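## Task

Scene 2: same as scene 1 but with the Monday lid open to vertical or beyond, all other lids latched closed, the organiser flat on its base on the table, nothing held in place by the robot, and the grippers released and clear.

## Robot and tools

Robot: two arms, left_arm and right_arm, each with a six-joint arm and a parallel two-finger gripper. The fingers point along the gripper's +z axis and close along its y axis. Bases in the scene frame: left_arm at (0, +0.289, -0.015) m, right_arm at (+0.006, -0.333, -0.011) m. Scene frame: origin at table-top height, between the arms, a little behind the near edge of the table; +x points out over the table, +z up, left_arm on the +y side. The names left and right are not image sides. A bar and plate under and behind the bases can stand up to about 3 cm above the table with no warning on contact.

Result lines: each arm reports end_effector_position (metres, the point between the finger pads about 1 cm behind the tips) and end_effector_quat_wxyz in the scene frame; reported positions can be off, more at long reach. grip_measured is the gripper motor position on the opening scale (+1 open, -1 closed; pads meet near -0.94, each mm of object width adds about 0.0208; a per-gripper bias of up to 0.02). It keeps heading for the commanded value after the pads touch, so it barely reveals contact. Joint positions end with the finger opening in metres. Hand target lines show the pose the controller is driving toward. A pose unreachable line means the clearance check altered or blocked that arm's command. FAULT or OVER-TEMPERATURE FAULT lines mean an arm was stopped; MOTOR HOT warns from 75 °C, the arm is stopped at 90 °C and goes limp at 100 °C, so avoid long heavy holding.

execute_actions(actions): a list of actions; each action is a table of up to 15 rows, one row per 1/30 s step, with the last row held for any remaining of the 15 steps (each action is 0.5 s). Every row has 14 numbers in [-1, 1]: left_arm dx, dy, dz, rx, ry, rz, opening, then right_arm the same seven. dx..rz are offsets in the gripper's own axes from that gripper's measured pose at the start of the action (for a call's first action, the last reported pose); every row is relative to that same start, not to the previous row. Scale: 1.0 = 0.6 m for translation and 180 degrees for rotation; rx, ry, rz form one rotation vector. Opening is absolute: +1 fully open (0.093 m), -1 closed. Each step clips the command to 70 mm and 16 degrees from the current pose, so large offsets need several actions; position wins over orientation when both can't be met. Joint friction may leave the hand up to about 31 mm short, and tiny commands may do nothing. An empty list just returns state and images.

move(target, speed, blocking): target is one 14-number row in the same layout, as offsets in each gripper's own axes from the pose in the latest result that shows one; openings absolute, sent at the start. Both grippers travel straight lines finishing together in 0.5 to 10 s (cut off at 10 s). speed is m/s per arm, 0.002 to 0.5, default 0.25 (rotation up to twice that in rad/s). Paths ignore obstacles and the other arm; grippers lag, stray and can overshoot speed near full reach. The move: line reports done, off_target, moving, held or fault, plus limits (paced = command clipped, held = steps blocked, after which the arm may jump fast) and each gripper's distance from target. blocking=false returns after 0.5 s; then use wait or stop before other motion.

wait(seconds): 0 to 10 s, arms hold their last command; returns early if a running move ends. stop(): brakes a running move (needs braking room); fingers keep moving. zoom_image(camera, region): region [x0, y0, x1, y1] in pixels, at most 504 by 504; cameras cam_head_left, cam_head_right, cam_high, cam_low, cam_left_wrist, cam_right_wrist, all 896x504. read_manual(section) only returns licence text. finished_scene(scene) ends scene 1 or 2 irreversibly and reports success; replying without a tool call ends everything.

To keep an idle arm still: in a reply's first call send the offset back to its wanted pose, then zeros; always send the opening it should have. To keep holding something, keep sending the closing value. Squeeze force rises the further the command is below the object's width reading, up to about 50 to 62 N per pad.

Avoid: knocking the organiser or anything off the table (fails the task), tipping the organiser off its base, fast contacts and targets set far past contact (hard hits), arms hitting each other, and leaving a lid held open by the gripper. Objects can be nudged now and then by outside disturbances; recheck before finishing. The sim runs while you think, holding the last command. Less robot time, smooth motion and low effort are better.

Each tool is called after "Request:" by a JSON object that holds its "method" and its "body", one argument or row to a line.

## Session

Request:
{"method": "execute_actions", "body": {
  "actions": []
}}

Scene clock: 0.00 s.
left_arm: end_effector_position=(+0.4111, +0.3721, +0.3336) grip_measured=+1.000 end_effector_quat_wxyz=(+0.506, +0.670, +0.513, +0.178) | right_arm: end_effector_position=(+0.1291, -0.0215, +0.2058) grip_measured=+0.999 end_effector_quat_wxyz=(-0.061, +0.995, +0.052, +0.056)
Joint positions: left_arm=[ 0.623  1.728  1.842 -0.969  0.953  1.967  0.093] | right_arm=[ 1.332  1.772  1.82  -1.503  0.09  -1.996  0.093]
Joint velocities: left_arm=[-0.007 -0.012 -0.002 -0.022  0.007 -0.022  0.   ] | right_arm=[-0.002 -0.002 -0.002  0.066 -0.051 -0.007  0.   ]
Motor temperatures (°C, as the motors report them): left_arm=[22 37 29 23 24 24] | right_arm=[24 33 33 36 23 22]
Hand target (left_arm): +0.411, +0.372, +0.334; +0.506, +0.670, +0.513, +0.178
Hand target (right_arm): +0.129, -0.022, +0.206; -0.061, +0.995, +0.052, +0.056
camera_calibration (this result's frames):
cam_left_wrist: T_world_to_cam=[[-0.514474, -0.0384025, -0.856646, 0.506948], [0.0369012, 0.99708, -0.0668597, -0.325413], [0.856712, -0.0660088, -0.511554, -0.0783045], [0, 0, 0, 1]] pos_world=[0.339904, 0.338762, 0.372461]
cam_right_wrist: T_world_to_cam=[[-0.110576, 0.988457, 0.10356, 0.0168008], [0.844641, 0.0385471, 0.533944, -0.176152], [0.523789, 0.146513, -0.839154, 0.184384], [0, 0, 0, 1]] pos_world=[0.0540652, -0.0368312, 0.247042]

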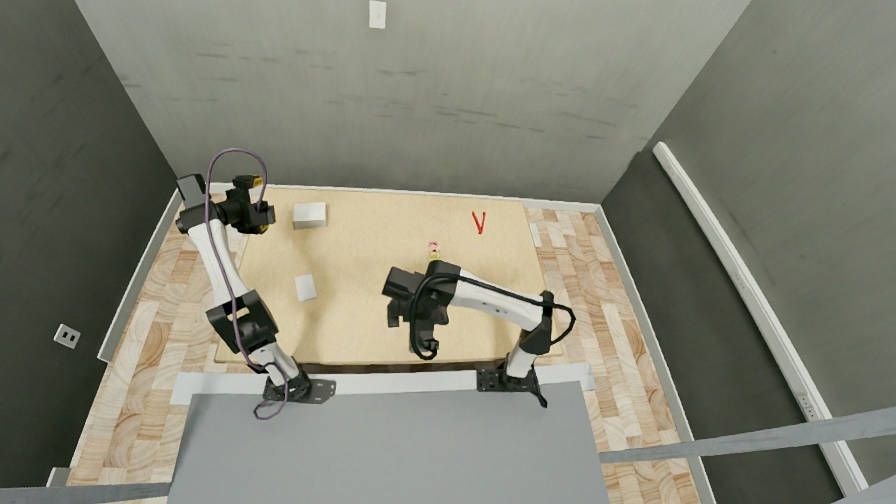

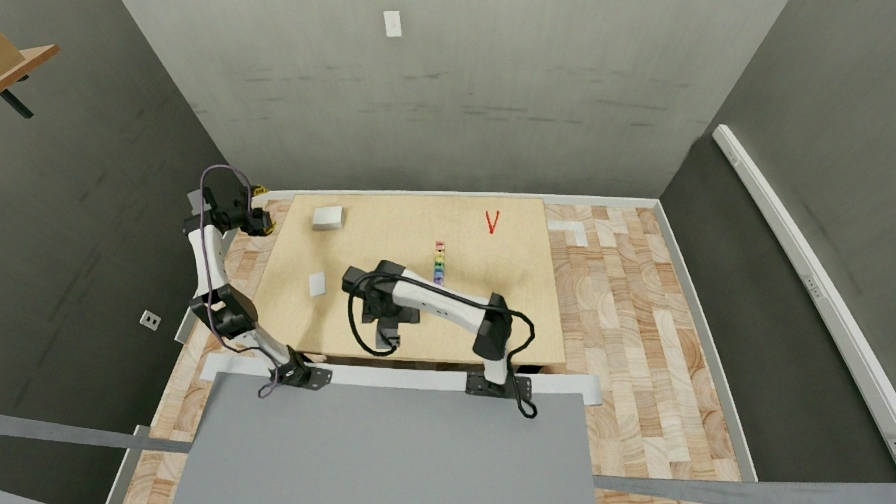

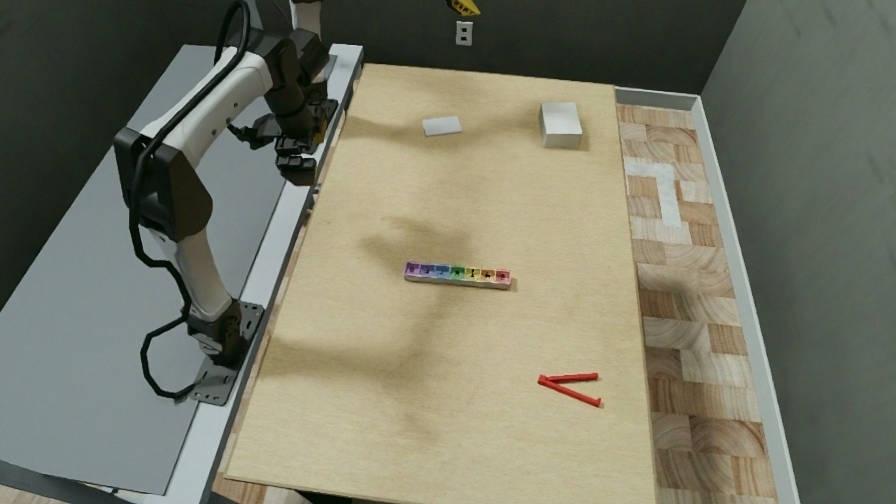

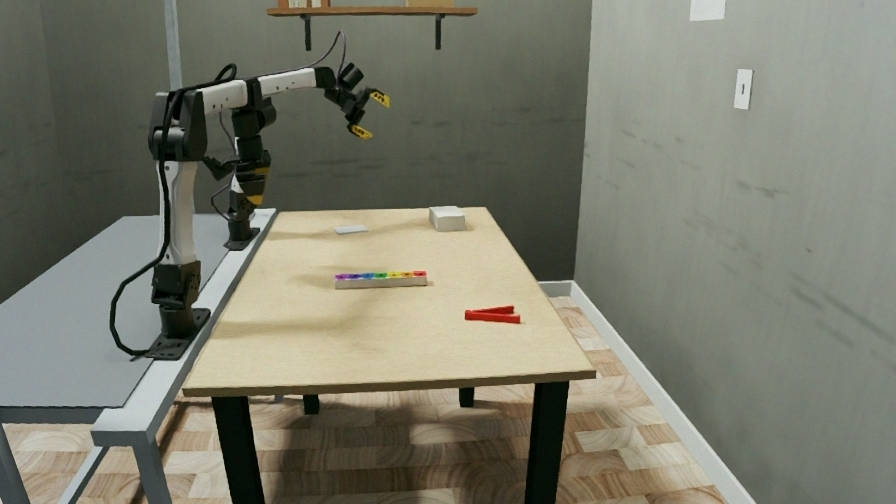

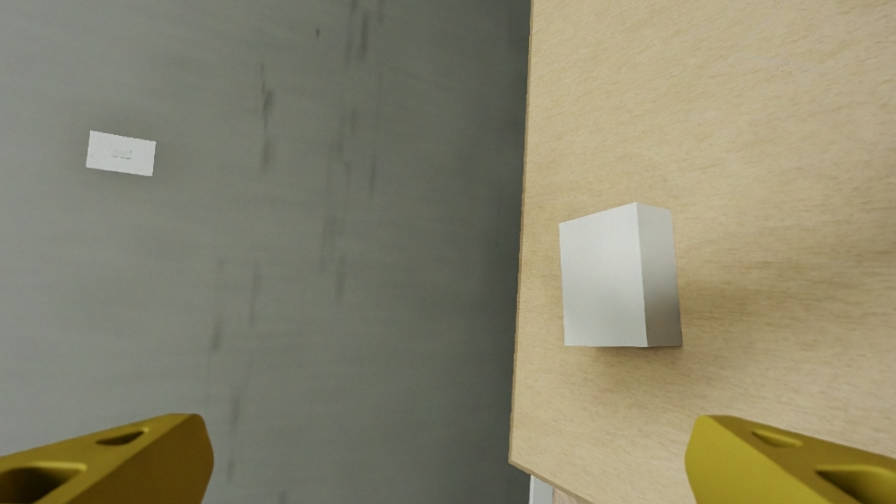

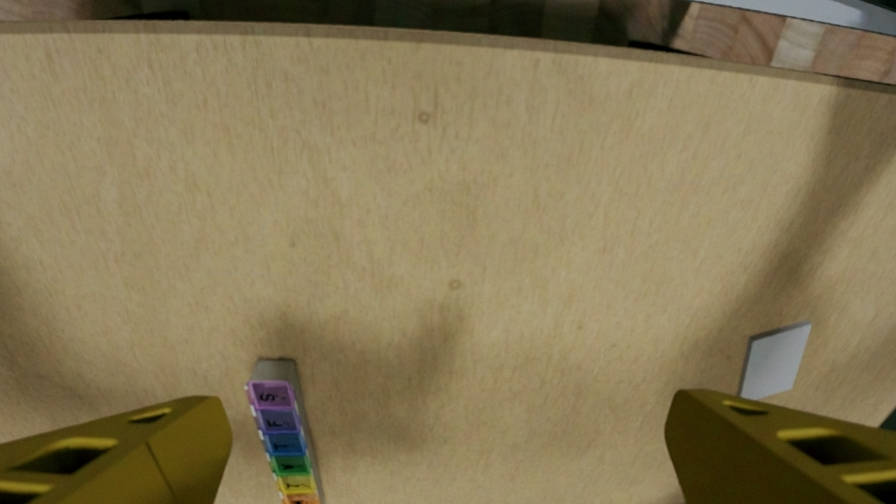

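Request:
{"method": "zoom_image", "body": {
  "camera": "cam_high",
  "region": [395, 245, 525, 305]
}}

Request:
{"method": "zoom_image", "body": {
  "camera": "cam_right_wrist",
  "region": [220, 344, 380, 504]
}}

Request:
{"method": "zoom_image", "body": {
  "camera": "cam_low",
  "region": [320, 255, 440, 300]
}}

Request:
{"method": "zoom_image", "body": {
  "camera": "cam_head_right",
  "region": [410, 230, 470, 300]
}}

Region (395, 245, 525, 305) of cam_high's 896x504 image, scaled by 3.877, with more detail than that image has; it fills the top 233 rows of this view, and the rest is white.

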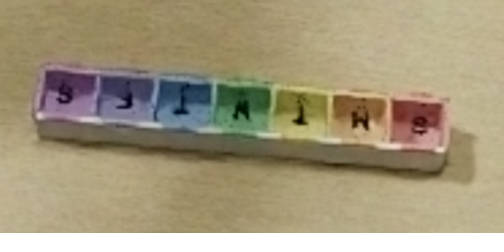

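Region (220, 344, 380, 504) of cam_right_wrist's 896x504 image, scaled by 3.150, with more detail than that image has.

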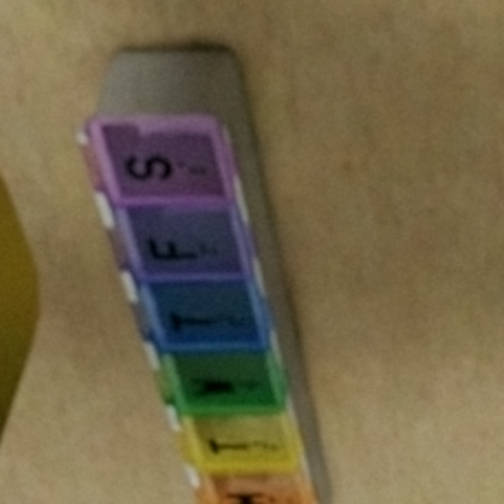

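Region (320, 255, 440, 300) of cam_low's 896x504 image, scaled by 4.200, with more detail than that image has; it fills the top 189 rows of this view, and the rest is white.

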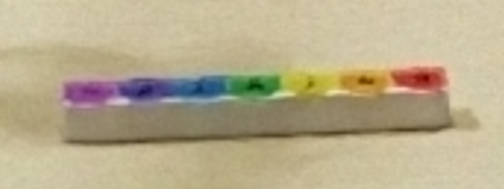

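Region (410, 230, 470, 300) of cam_head_right's 896x504 image, scaled by 7.200, with more detail than that image has; it fills the left 432 columns of this view, and the rest is white.

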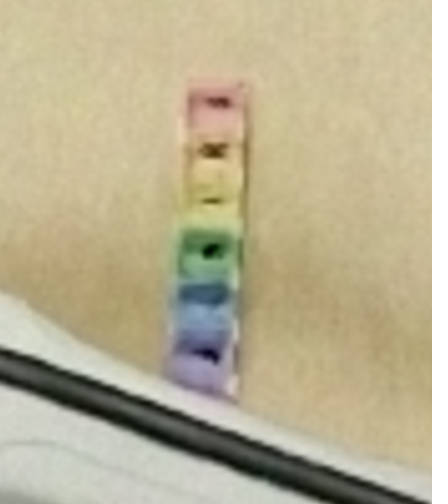

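Request:
{"method": "execute_actions", "body": {
  "actions": [
    [[-0.0025,-0.0026,0.0015,0.0004,0,-0.0018,0.9,0.0031,0.0017,0.0017,0.0020,0.0005,0.0078,0.97],[-0.0069,-0.0073,0.0041,0.0011,-0.0001,-0.0051,0.8,0.0077,0.0043,0.0042,0.0049,0.0014,0.0195,0.94],[-0.0128,-0.0135,0.0076,0.0020,-0.0002,-0.0095,0.7,0.0139,0.0077,0.0075,0.0089,0.0025,0.0351,0.91],[-0.0203,-0.0213,0.0120,0.0032,-0.0003,-0.0149,0.6,0.0216,0.0120,0.0117,0.0138,0.0038,0.0547,0.88],[-0.0287,-0.0301,0.0169,0.0045,-0.0004,-0.0211,0.5,0.0301,0.0167,0.0162,0.0193,0.0054,0.0761,0.85],[-0.0376,-0.0394,0.0222,0.0059,-0.0005,-0.0276,0.4,0.0386,0.0214,0.0208,0.0247,0.0069,0.0976,0.82],[-0.0465,-0.0488,0.0274,0.0072,-0.0006,-0.0342,0.3,0.0474,0.0263,0.0256,0.0304,0.0084,0.1201,0.79],[-0.0554,-0.0581,0.0326,0.0086,-0.0007,-0.0407,0.2,0.0559,0.0310,0.0302,0.0359,0.0099,0.1415,0.76],[-0.0642,-0.0674,0.0379,0.0100,-0.0008,-0.0473,0.1,0.0648,0.0359,0.0350,0.0415,0.0115,0.1640,0.73],[-0.0731,-0.0768,0.0431,0.0114,-0.0009,-0.0538,0.0,0.0733,0.0406,0.0396,0.0470,0.0130,0.1855,0.7],[-0.0820,-0.0861,0.0484,0.0128,-0.0010,-0.0604,-0.1,0.0822,0.0455,0.0444,0.0527,0.0146,0.2079,0.7],[-0.0909,-0.0955,0.0536,0.0142,-0.0012,-0.0669,-0.2,0.0906,0.0502,0.0490,0.0581,0.0161,0.2294,0.7],[-0.0998,-0.1048,0.0589,0.0156,-0.0013,-0.0734,-0.3,0.0995,0.0552,0.0537,0.0638,0.0177,0.2518,0.7],[-0.1087,-0.1141,0.0641,0.0170,-0.0014,-0.0800,-0.4,0.1080,0.0599,0.0583,0.0692,0.0192,0.2733,0.7],[-0.1176,-0.1235,0.0694,0.0183,-0.0015,-0.0865,-0.5,0.1169,0.0648,0.0631,0.0749,0.0208,0.2958,0.7]],
    [[-0.0364,-0.0547,0.0292,0.0072,-0.0006,-0.0338,-0.58,0.0500,-0.0059,0.0247,0.0210,0.0058,0.0830,0.7],[-0.0435,-0.0653,0.0349,0.0086,-0.0007,-0.0404,-0.66,0.0601,-0.0071,0.0296,0.0267,0.0074,0.1054,0.7],[-0.0505,-0.0759,0.0405,0.0099,-0.0008,-0.0469,-0.73,0.0696,-0.0082,0.0343,0.0321,0.0089,0.1269,0.7],[-0.0576,-0.0865,0.0462,0.0113,-0.0009,-0.0534,-0.79,0.0796,-0.0094,0.0393,0.0378,0.0105,0.1493,0.7],[-0.0646,-0.0971,0.0519,0.0127,-0.0010,-0.0600,-0.84,0.0892,-0.0105,0.0440,0.0433,0.0120,0.1708,0.7],[-0.0717,-0.1076,0.0575,0.0141,-0.0012,-0.0665,-0.88,0.0992,-0.0117,0.0489,0.0490,0.0136,0.1933,0.7],[-0.0788,-0.1182,0.0632,0.0155,-0.0013,-0.0731,-0.91,0.1088,-0.0128,0.0536,0.0544,0.0151,0.2147,0.7],[-0.0858,-0.1288,0.0688,0.0169,-0.0014,-0.0796,-0.94,0.1188,-0.0140,0.0586,0.0601,0.0167,0.2372,0.7],[-0.0929,-0.1394,0.0745,0.0183,-0.0015,-0.0862,-0.96,0.1284,-0.0151,0.0633,0.0655,0.0182,0.2587,0.7],[-0.0999,-0.1500,0.0801,0.0197,-0.0016,-0.0927,-0.98,0.1384,-0.0163,0.0682,0.0712,0.0198,0.2811,0.7],[-0.1070,-0.1606,0.0858,0.0210,-0.0017,-0.0993,-1,0.1480,-0.0174,0.0729,0.0767,0.0213,0.3026,0.7],[-0.1140,-0.1712,0.0915,0.0224,-0.0018,-0.1058,-1,0.1575,-0.0185,0.0776,0.0821,0.0228,0.3241,0.7],[-0.1203,-0.1806,0.0965,0.0237,-0.0019,-0.1116,-1,0.1671,-0.0197,0.0824,0.0875,0.0243,0.3455,0.7],[-0.1258,-0.1888,0.1009,0.0247,-0.0020,-0.1167,-1,0.1763,-0.0207,0.0869,0.0927,0.0257,0.3660,0.7],[-0.1305,-0.1959,0.1047,0.0257,-0.0021,-0.1211,-1,0.1850,-0.0218,0.0912,0.0977,0.0271,0.3856,0.7]]
  ]
}}

Scene clock: 121.00 s.
left_arm: end_effector_position=(+0.3153, +0.1860, +0.2093) grip_measured=-0.979 end_effector_quat_wxyz=(+0.478, +0.599, +0.640, -0.045) | right_arm: end_effector_position=(+0.2819, -0.0999, +0.1411) grip_measured=+0.702 end_effector_quat_wxyz=(-0.166, +0.790, -0.588, +0.049)
Joint positions: left_arm=[ 0.135  1.221  0.979 -0.576  0.735  1.229  0.   ] | right_arm=[ 0.831  1.623  1.371 -0.994  0.081 -1.126  0.079]
Joint velocities: left_arm=[-0.613 -0.359 -0.662  0.505 -0.432 -1.033  0.   ] | right_arm=[-0.369  0.007 -0.237  0.52   0.066  1.106 -0.003]
Motor temperatures (°C, as the motors report them): left_arm=[22 46 36 29 25 24] | right_arm=[24 42 37 31 23 22]
Hand target (left_arm): +0.318, +0.181, +0.203; +0.482, +0.559, +0.674, -0.047
Hand target (right_arm): +0.302, -0.097, +0.133; -0.197, +0.724, -0.659, +0.048
Off the commanded pose (left_arm): 0.010 m, 8 deg.
Off the commanded pose (right_arm): 0.025 m, 27 deg; orientation clipped at the last step of the last action.
camera_calibration (this result's frames):
cam_left_wrist: T_world_to_cam=[[-0.815966, -0.276127, -0.507892, 0.410376], [-0.0870091, 0.927204, -0.36431, -0.030269], [0.571515, -0.253073, -0.780592, 0.108942], [0, 0, 0, 1]] pos_world=[0.269957, 0.168952, 0.282438]
cam_right_wrist: T_world_to_cam=[[0.91599, 0.257432, 0.30772, -0.273344], [0.162041, -0.939039, 0.30323, -0.140314], [0.367022, -0.227892, -0.901865, 0.0771783], [0, 0, 0, 1]] pos_world=[0.244791, -0.0438045, 0.196265]

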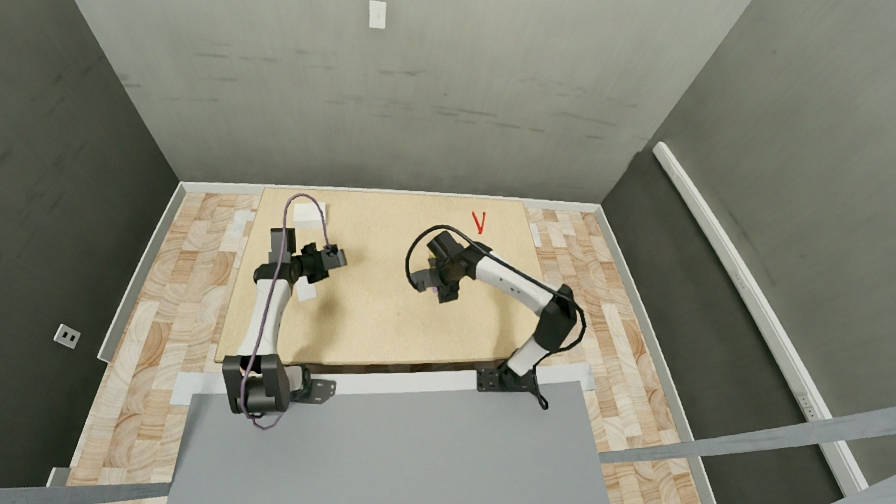

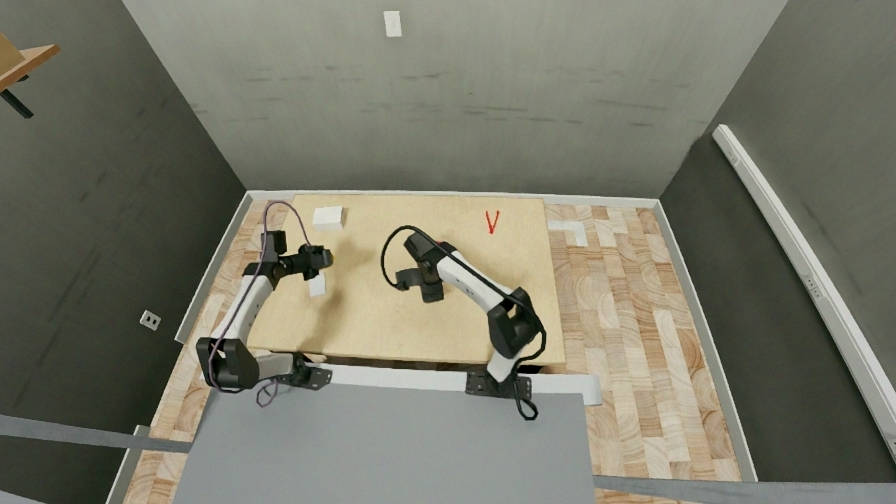

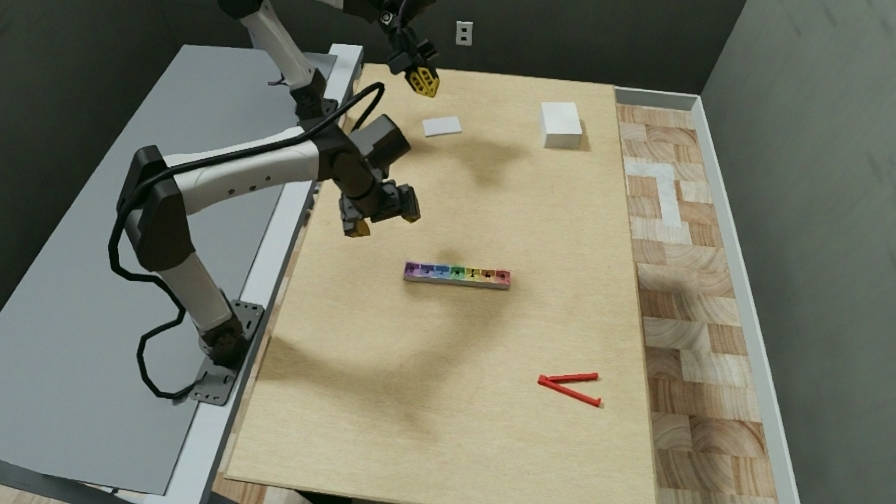

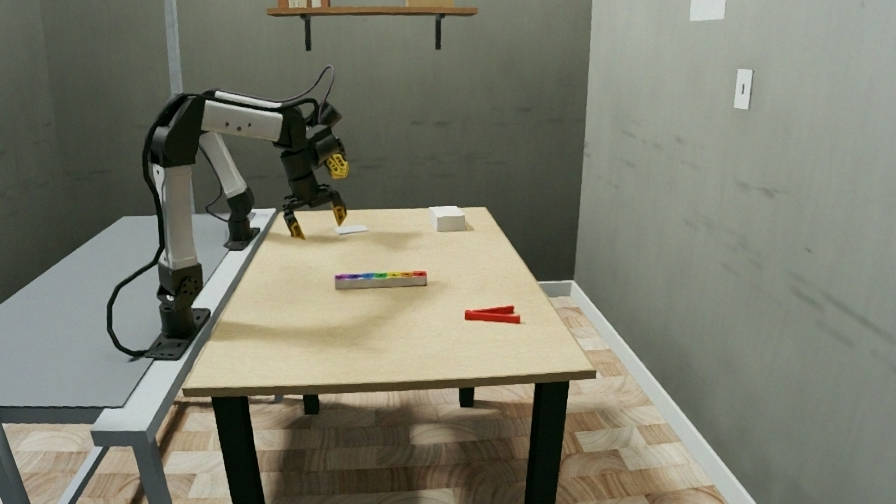

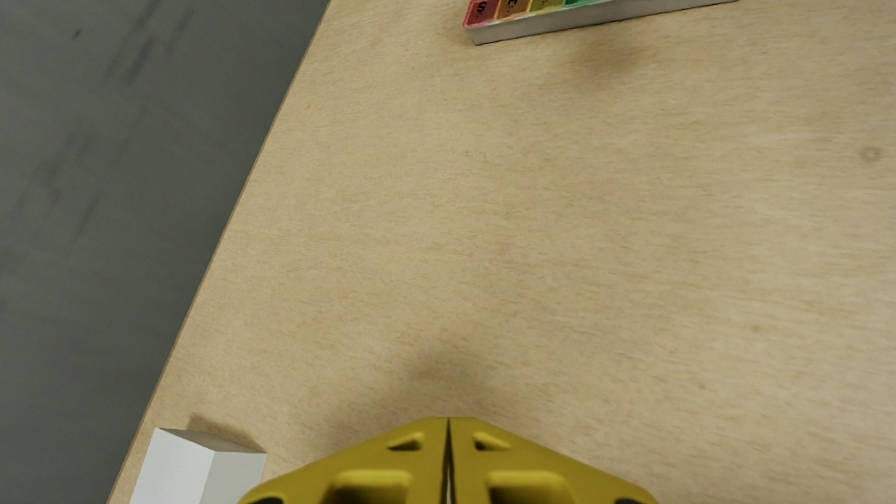

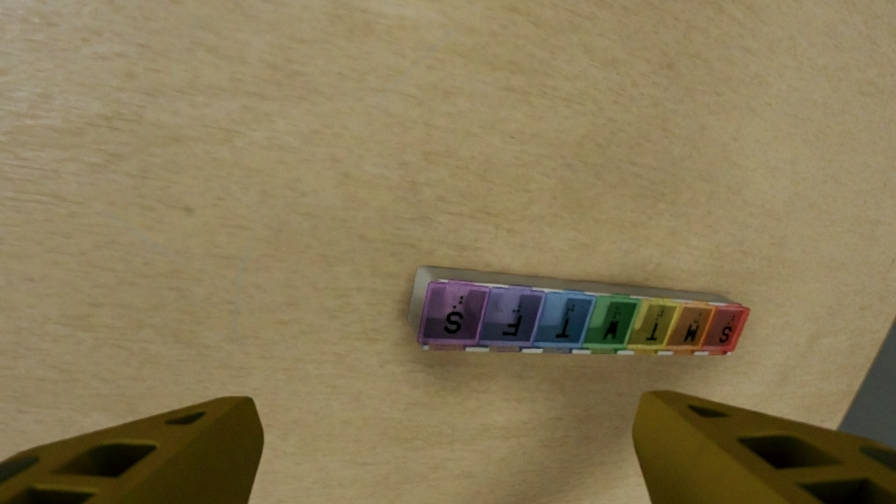

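Request:
{"method": "execute_actions", "body": {
  "actions": []
}}

Scene clock: 122.23 s.
left_arm: end_effector_position=(+0.3205, +0.1812, +0.2068) grip_measured=-0.979 end_effector_quat_wxyz=(+0.483, +0.561, +0.671, -0.049) | right_arm: end_effector_position=(+0.3013, -0.0974, +0.1434) grip_measured=+0.702 end_effector_quat_wxyz=(-0.203, +0.725, -0.656, +0.047)
Joint positions: left_arm=[ 0.097  1.203  0.939 -0.489  0.679  1.078  0.   ] | right_arm=[ 0.806  1.623  1.356 -0.906  0.092 -0.967  0.079]
Joint velocities: left_arm=[ 0.007 -0.017  0.007 -0.022 -0.007 -0.037  0.   ] | right_arm=[-0.012 -0.007 -0.007  0.007 -0.051  0.022 -0.   ]
Motor temperatures (°C, as the motors report them): left_arm=[22 46 36 29 25 24] | right_arm=[24 42 37 31 23 22]
Hand target (left_arm): +0.318, +0.181, +0.203; +0.482, +0.559, +0.673, -0.047
Hand target (right_arm): +0.302, -0.097, +0.133; -0.197, +0.724, -0.659, +0.048
Off the commanded pose (left_arm): 0.007 m, 3 deg.
Off the commanded pose (right_arm): 0.013 m, 15 deg; orientation clipped at the last step of the last action.
camera_calibration (this result's frames):
cam_left_wrist: T_world_to_cam=[[-0.804614, -0.365357, -0.468094, 0.416307], [-0.17431, 0.898901, -0.401986, 0.0145886], [0.567638, -0.24185, -0.786953, 0.103324], [0, 0, 0, 1]] pos_world=[0.278858, 0.163975, 0.282046]
cam_right_wrist: T_world_to_cam=[[0.936882, 0.0607039, 0.344335, -0.323166], [-0.0172715, -0.975576, 0.218981, -0.0792861], [0.349218, -0.211107, -0.912952, 0.0813411], [0, 0, 0, 1]] pos_world=[0.272993, -0.0405606, 0.2029]

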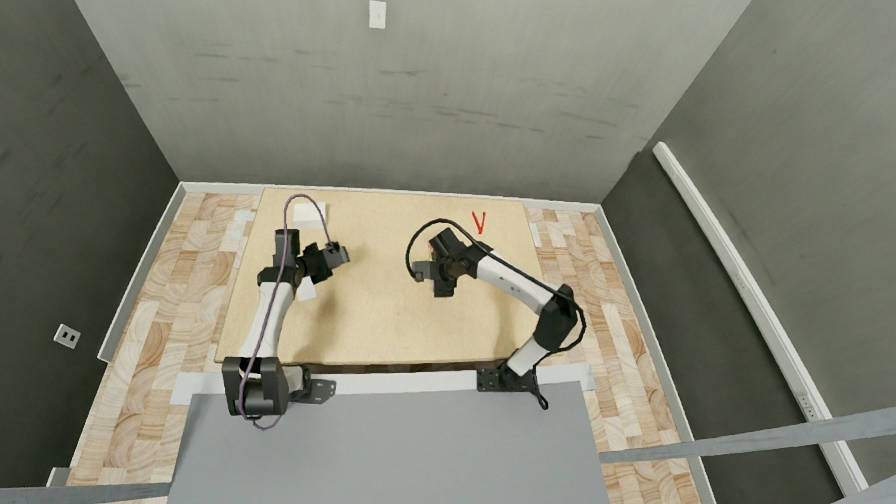

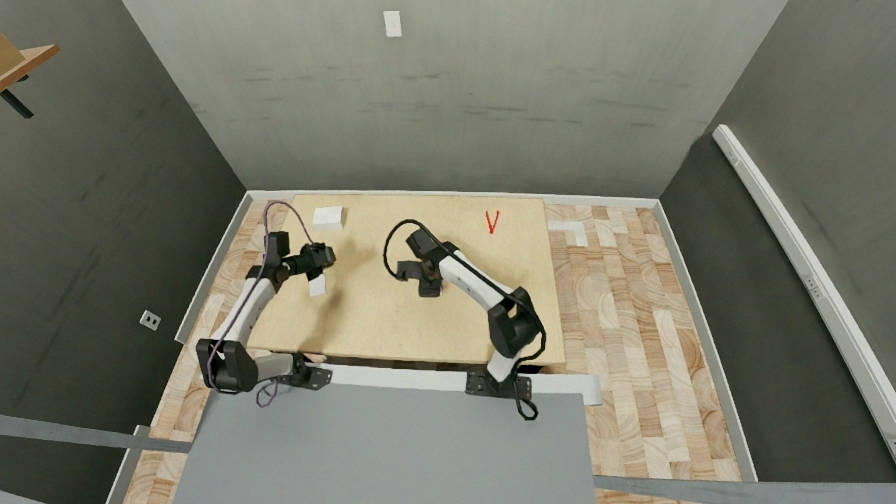

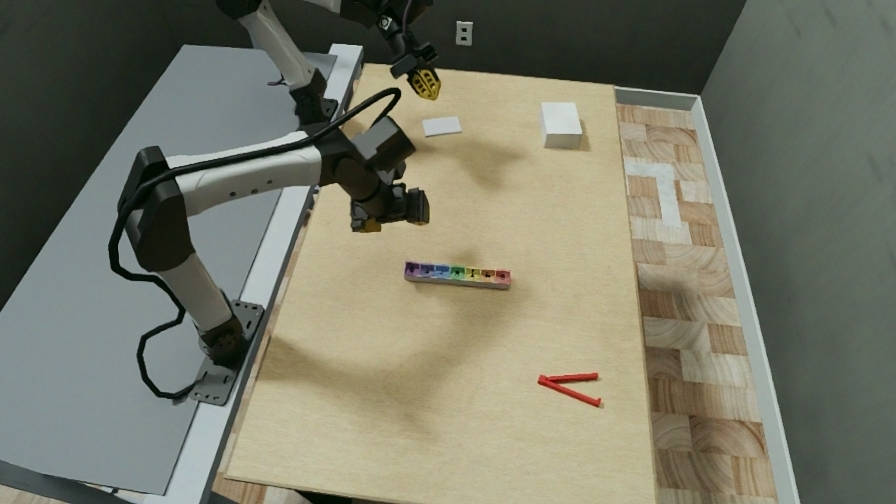

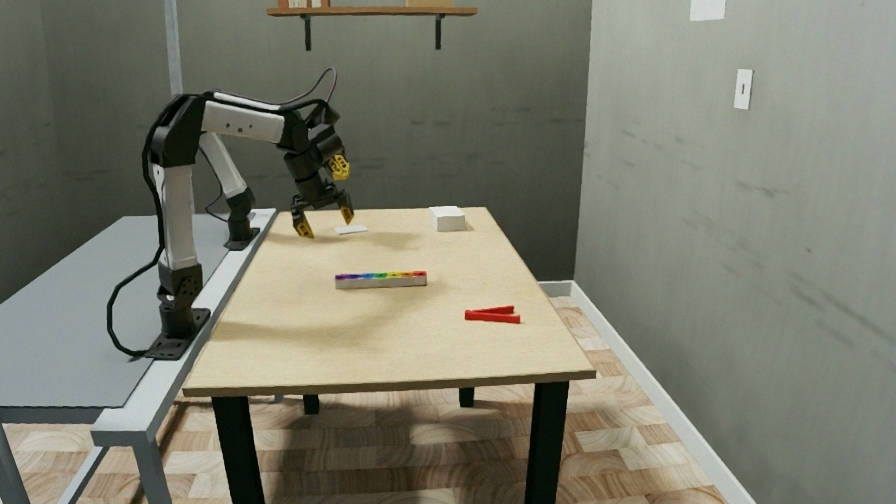

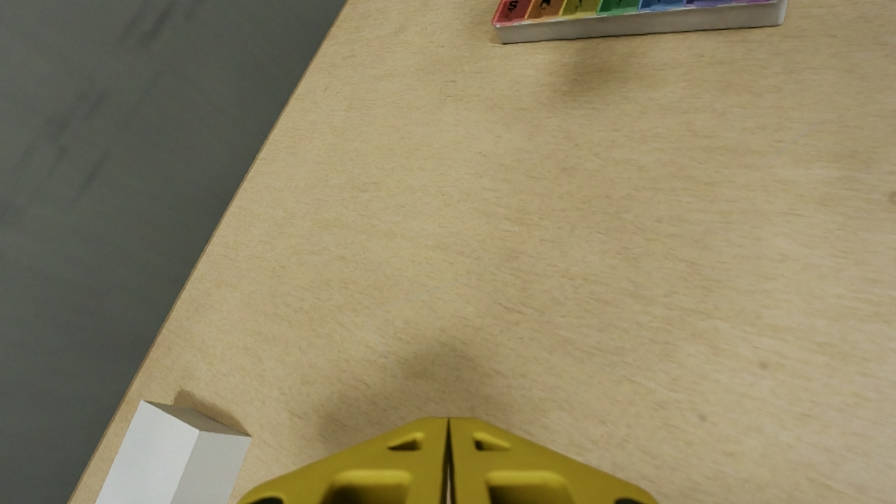

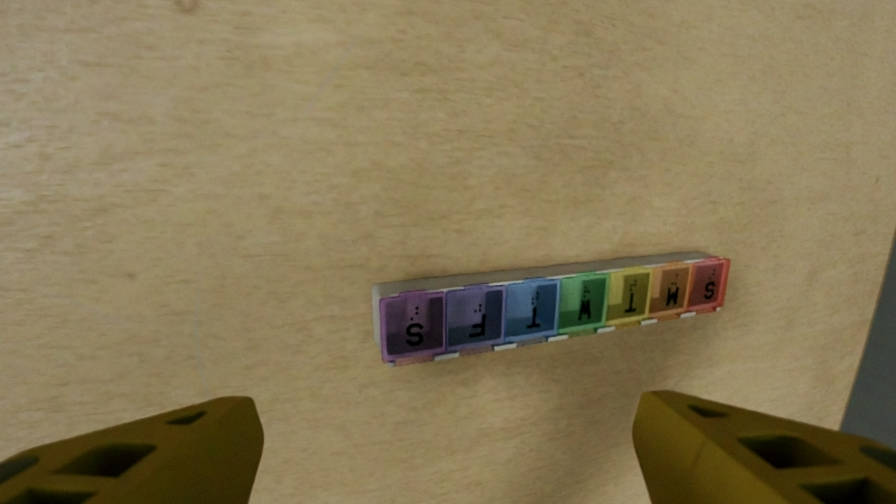

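Request:
{"method": "zoom_image", "body": {
  "camera": "cam_right_wrist",
  "region": [360, 240, 570, 380]
}}

Request:
{"method": "zoom_image", "body": {
  "camera": "cam_right_wrist",
  "region": [540, 230, 750, 370]
}}

Region (360, 240, 570, 380) of cam_right_wrist's 896x504 image, scaled by 2.400, with more detail than that image has.

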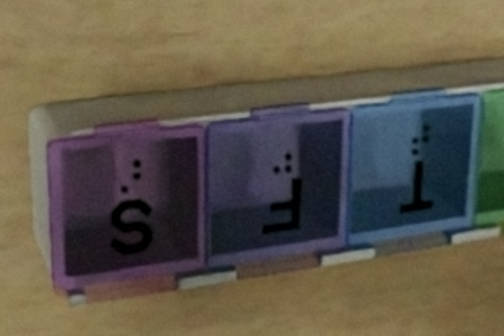

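Region (540, 230, 750, 370) of cam_right_wrist's 896x504 image, scaled by 2.400, with more detail than that image has.

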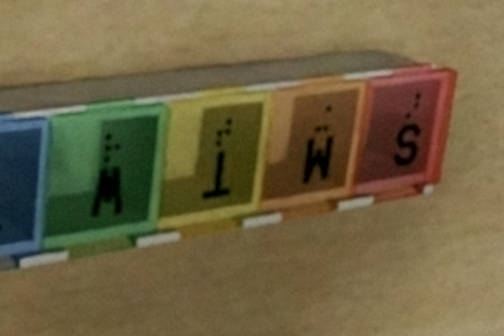

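Request:
{"method": "execute_actions", "body": {
  "actions": [
    [[-0.0002,-0.0012,0.0010,0,0,-0.0008,-1,0.0007,-0.0009,0.0015,0.0064,-0.0004,0.0270,0.72],[-0.0008,-0.0048,0.0039,0,0,-0.0032,-1,0.0025,-0.0036,0.0060,0.0128,-0.0008,0.0541,0.74],[-0.0019,-0.0107,0.0087,0,0,-0.0072,-1,0.0056,-0.0080,0.0133,0.0191,-0.0012,0.0811,0.76],[-0.0032,-0.0185,0.0150,0,0,-0.0124,-1,0.0098,-0.0139,0.0231,0.0230,-0.0015,0.0973,0.78],[-0.0049,-0.0281,0.0228,0,0,-0.0188,-1,0.0148,-0.0210,0.0351,0.0268,-0.0017,0.1135,0.8],[-0.0067,-0.0387,0.0314,0,0,-0.0260,-1,0.0204,-0.0290,0.0484,0.0306,-0.0020,0.1298,0.82],[-0.0087,-0.0503,0.0408,0,0,-0.0337,-1,0.0265,-0.0376,0.0629,0.0344,-0.0022,0.1460,0.84],[-0.0108,-0.0620,0.0503,0,0,-0.0416,-1,0.0327,-0.0464,0.0774,0.0383,-0.0025,0.1622,0.86],[-0.0128,-0.0736,0.0597,0,0,-0.0493,-1,0.0388,-0.0550,0.0919,0.0421,-0.0027,0.1784,0.88],[-0.0146,-0.0842,0.0683,0,0,-0.0565,-1,0.0444,-0.0630,0.1052,0.0459,-0.0030,0.1946,0.9],[-0.0163,-0.0938,0.0761,0,0,-0.0629,-1,0.0494,-0.0701,0.1172,0.0497,-0.0032,0.2109,0.9],[-0.0176,-0.1016,0.0824,0,0,-0.0681,-1,0.0536,-0.0760,0.1270,0.0536,-0.0035,0.2271,0.9],[-0.0187,-0.1075,0.0872,0,0,-0.0721,-1,0.0567,-0.0804,0.1343,0.0574,-0.0037,0.2433,0.9],[-0.0193,-0.1111,0.0901,0,0,-0.0745,-1,0.0585,-0.0831,0.1388,0.0612,-0.0040,0.2595,0.9],[-0.0195,-0.1123,0.0911,0,0,-0.0753,-1,0.0592,-0.0840,0.1403,0.0650,-0.0042,0.2757,0.9]]
  ]
}}

Request:
{"method": "zoom_image", "body": {
  "camera": "cam_low",
  "region": [250, 150, 480, 310]
}}

Scene clock: 187.43 s.
left_arm: end_effector_position=(+0.2892, +0.1152, +0.1534) grip_measured=-0.979 end_effector_quat_wxyz=(+0.449, +0.530, +0.709, -0.124) | right_arm: end_effector_position=(+0.3609, -0.1192, +0.0835) grip_measured=+0.898 end_effector_quat_wxyz=(+0.230, -0.473, +0.850, -0.025)
Joint positions: left_arm=[-0.176  1.174  0.734 -0.283  0.543  0.749  0.   ] | right_arm=[ 0.682  1.75   1.244 -0.619  0.138 -0.449  0.088]
Joint velocities: left_arm=[-0.418  0.007 -0.364  0.52  -0.447 -0.799  0.   ] | right_arm=[-0.105  0.486 -0.1    0.652  0.227  1.223  0.   ]
Motor temperatures (°C, as the motors report them): left_arm=[22 39 36 33 24 24] | right_arm=[24 39 37 32 23 22]
Hand target (left_arm): +0.298, +0.115, +0.155; +0.469, +0.484, +0.730, -0.116
Hand target (right_arm): +0.378, -0.113, +0.078; +0.264, -0.383, +0.885, -0.012
Off the commanded pose (left_arm): 0.009 m, 7 deg.
Off the commanded pose (right_arm): 0.023 m, 15 deg; orientation clipped at the last step of the last action.
camera_calibration (this result's frames):
cam_left_wrist: T_world_to_cam=[[-0.8658, -0.406428, -0.2919, 0.337446], [-0.253979, 0.85955, -0.443473, 0.0809495], [0.431143, -0.309822, -0.847423, 0.119645], [0, 0, 0, 1]] pos_world=[0.261136, 0.104636, 0.23579]
cam_right_wrist: T_world_to_cam=[[0.798142, -0.548334, 0.249599, -0.371703], [-0.577615, -0.814225, 0.0583006, 0.148426], [0.171262, -0.190704, -0.966593, 0.0724107], [0, 0, 0, 1]] pos_world=[0.370003, -0.0691558, 0.154115]

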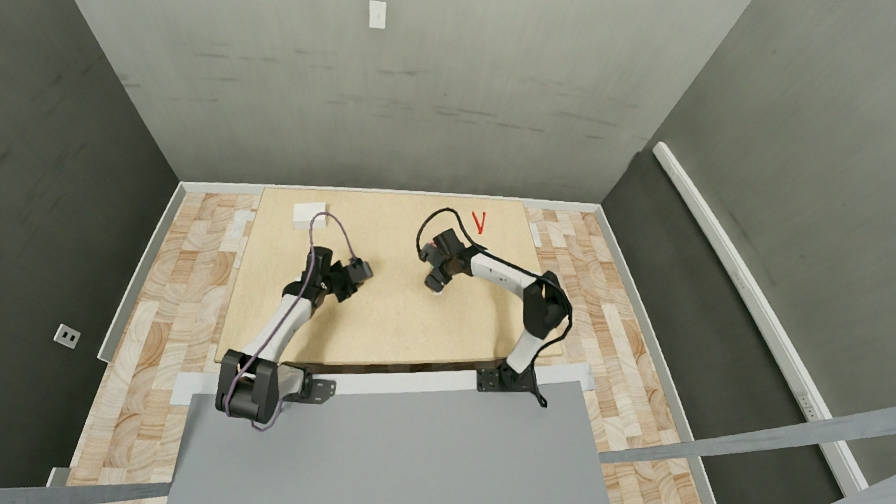

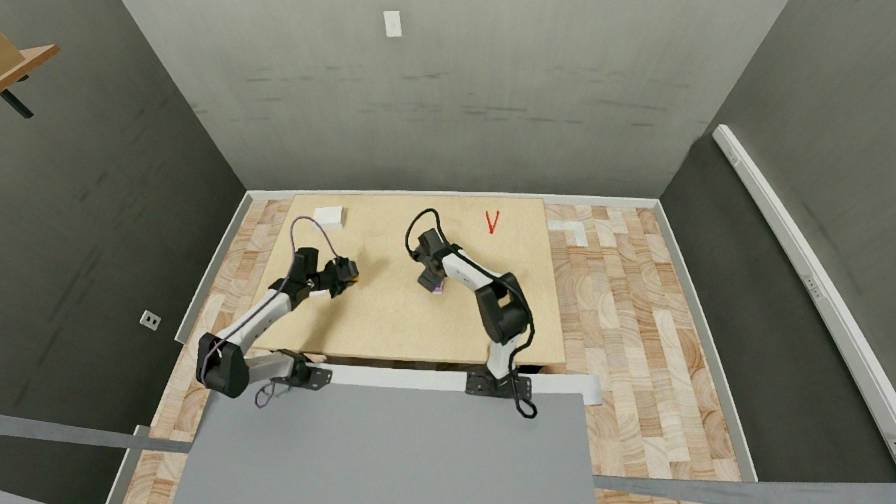

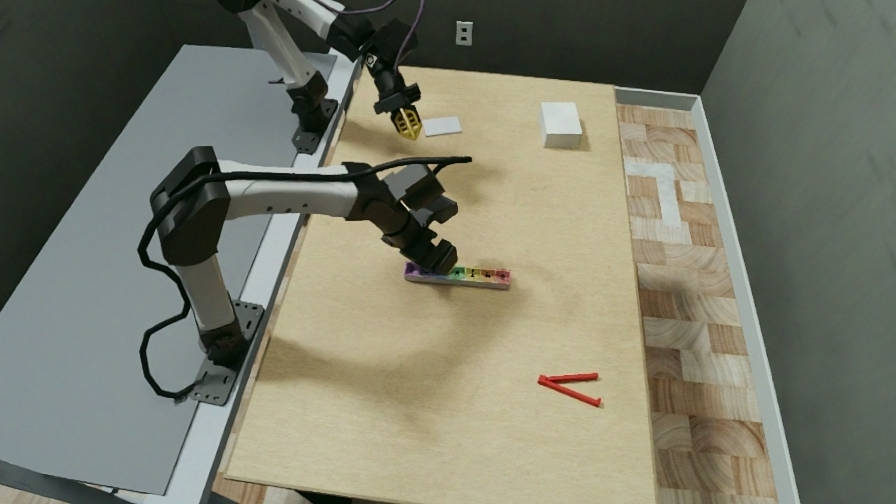

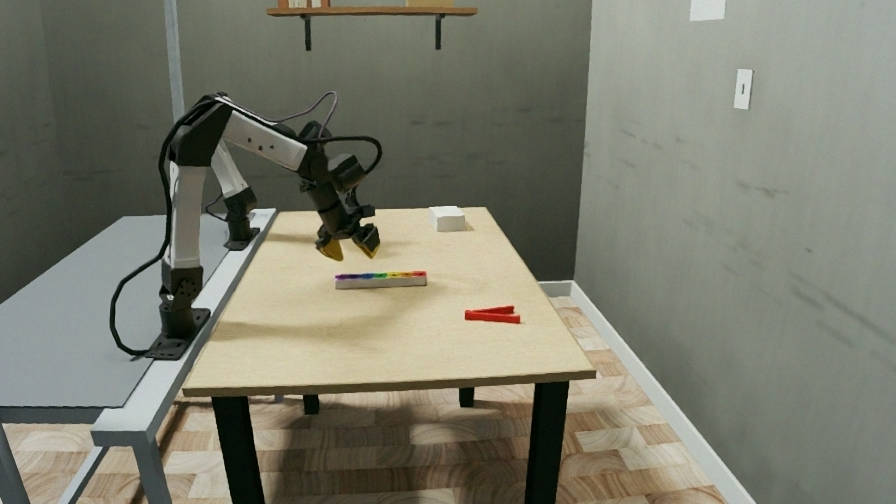

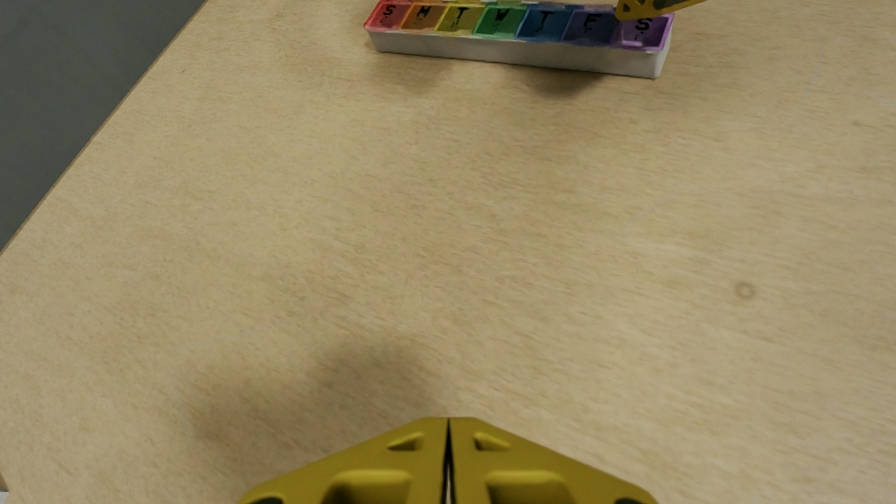

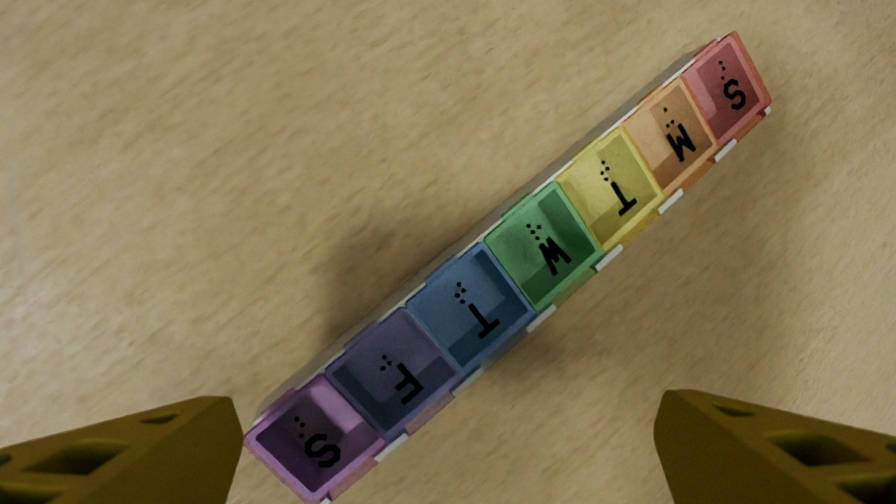

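Region (250, 150, 480, 310) of cam_low's 896x504 image, scaled by 2.191, with more detail than that image has; it fills the top 351 rows of this view, and the rest is white.

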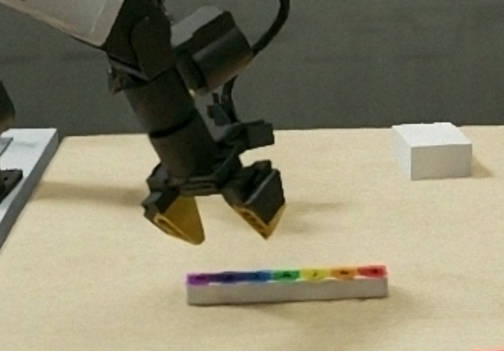

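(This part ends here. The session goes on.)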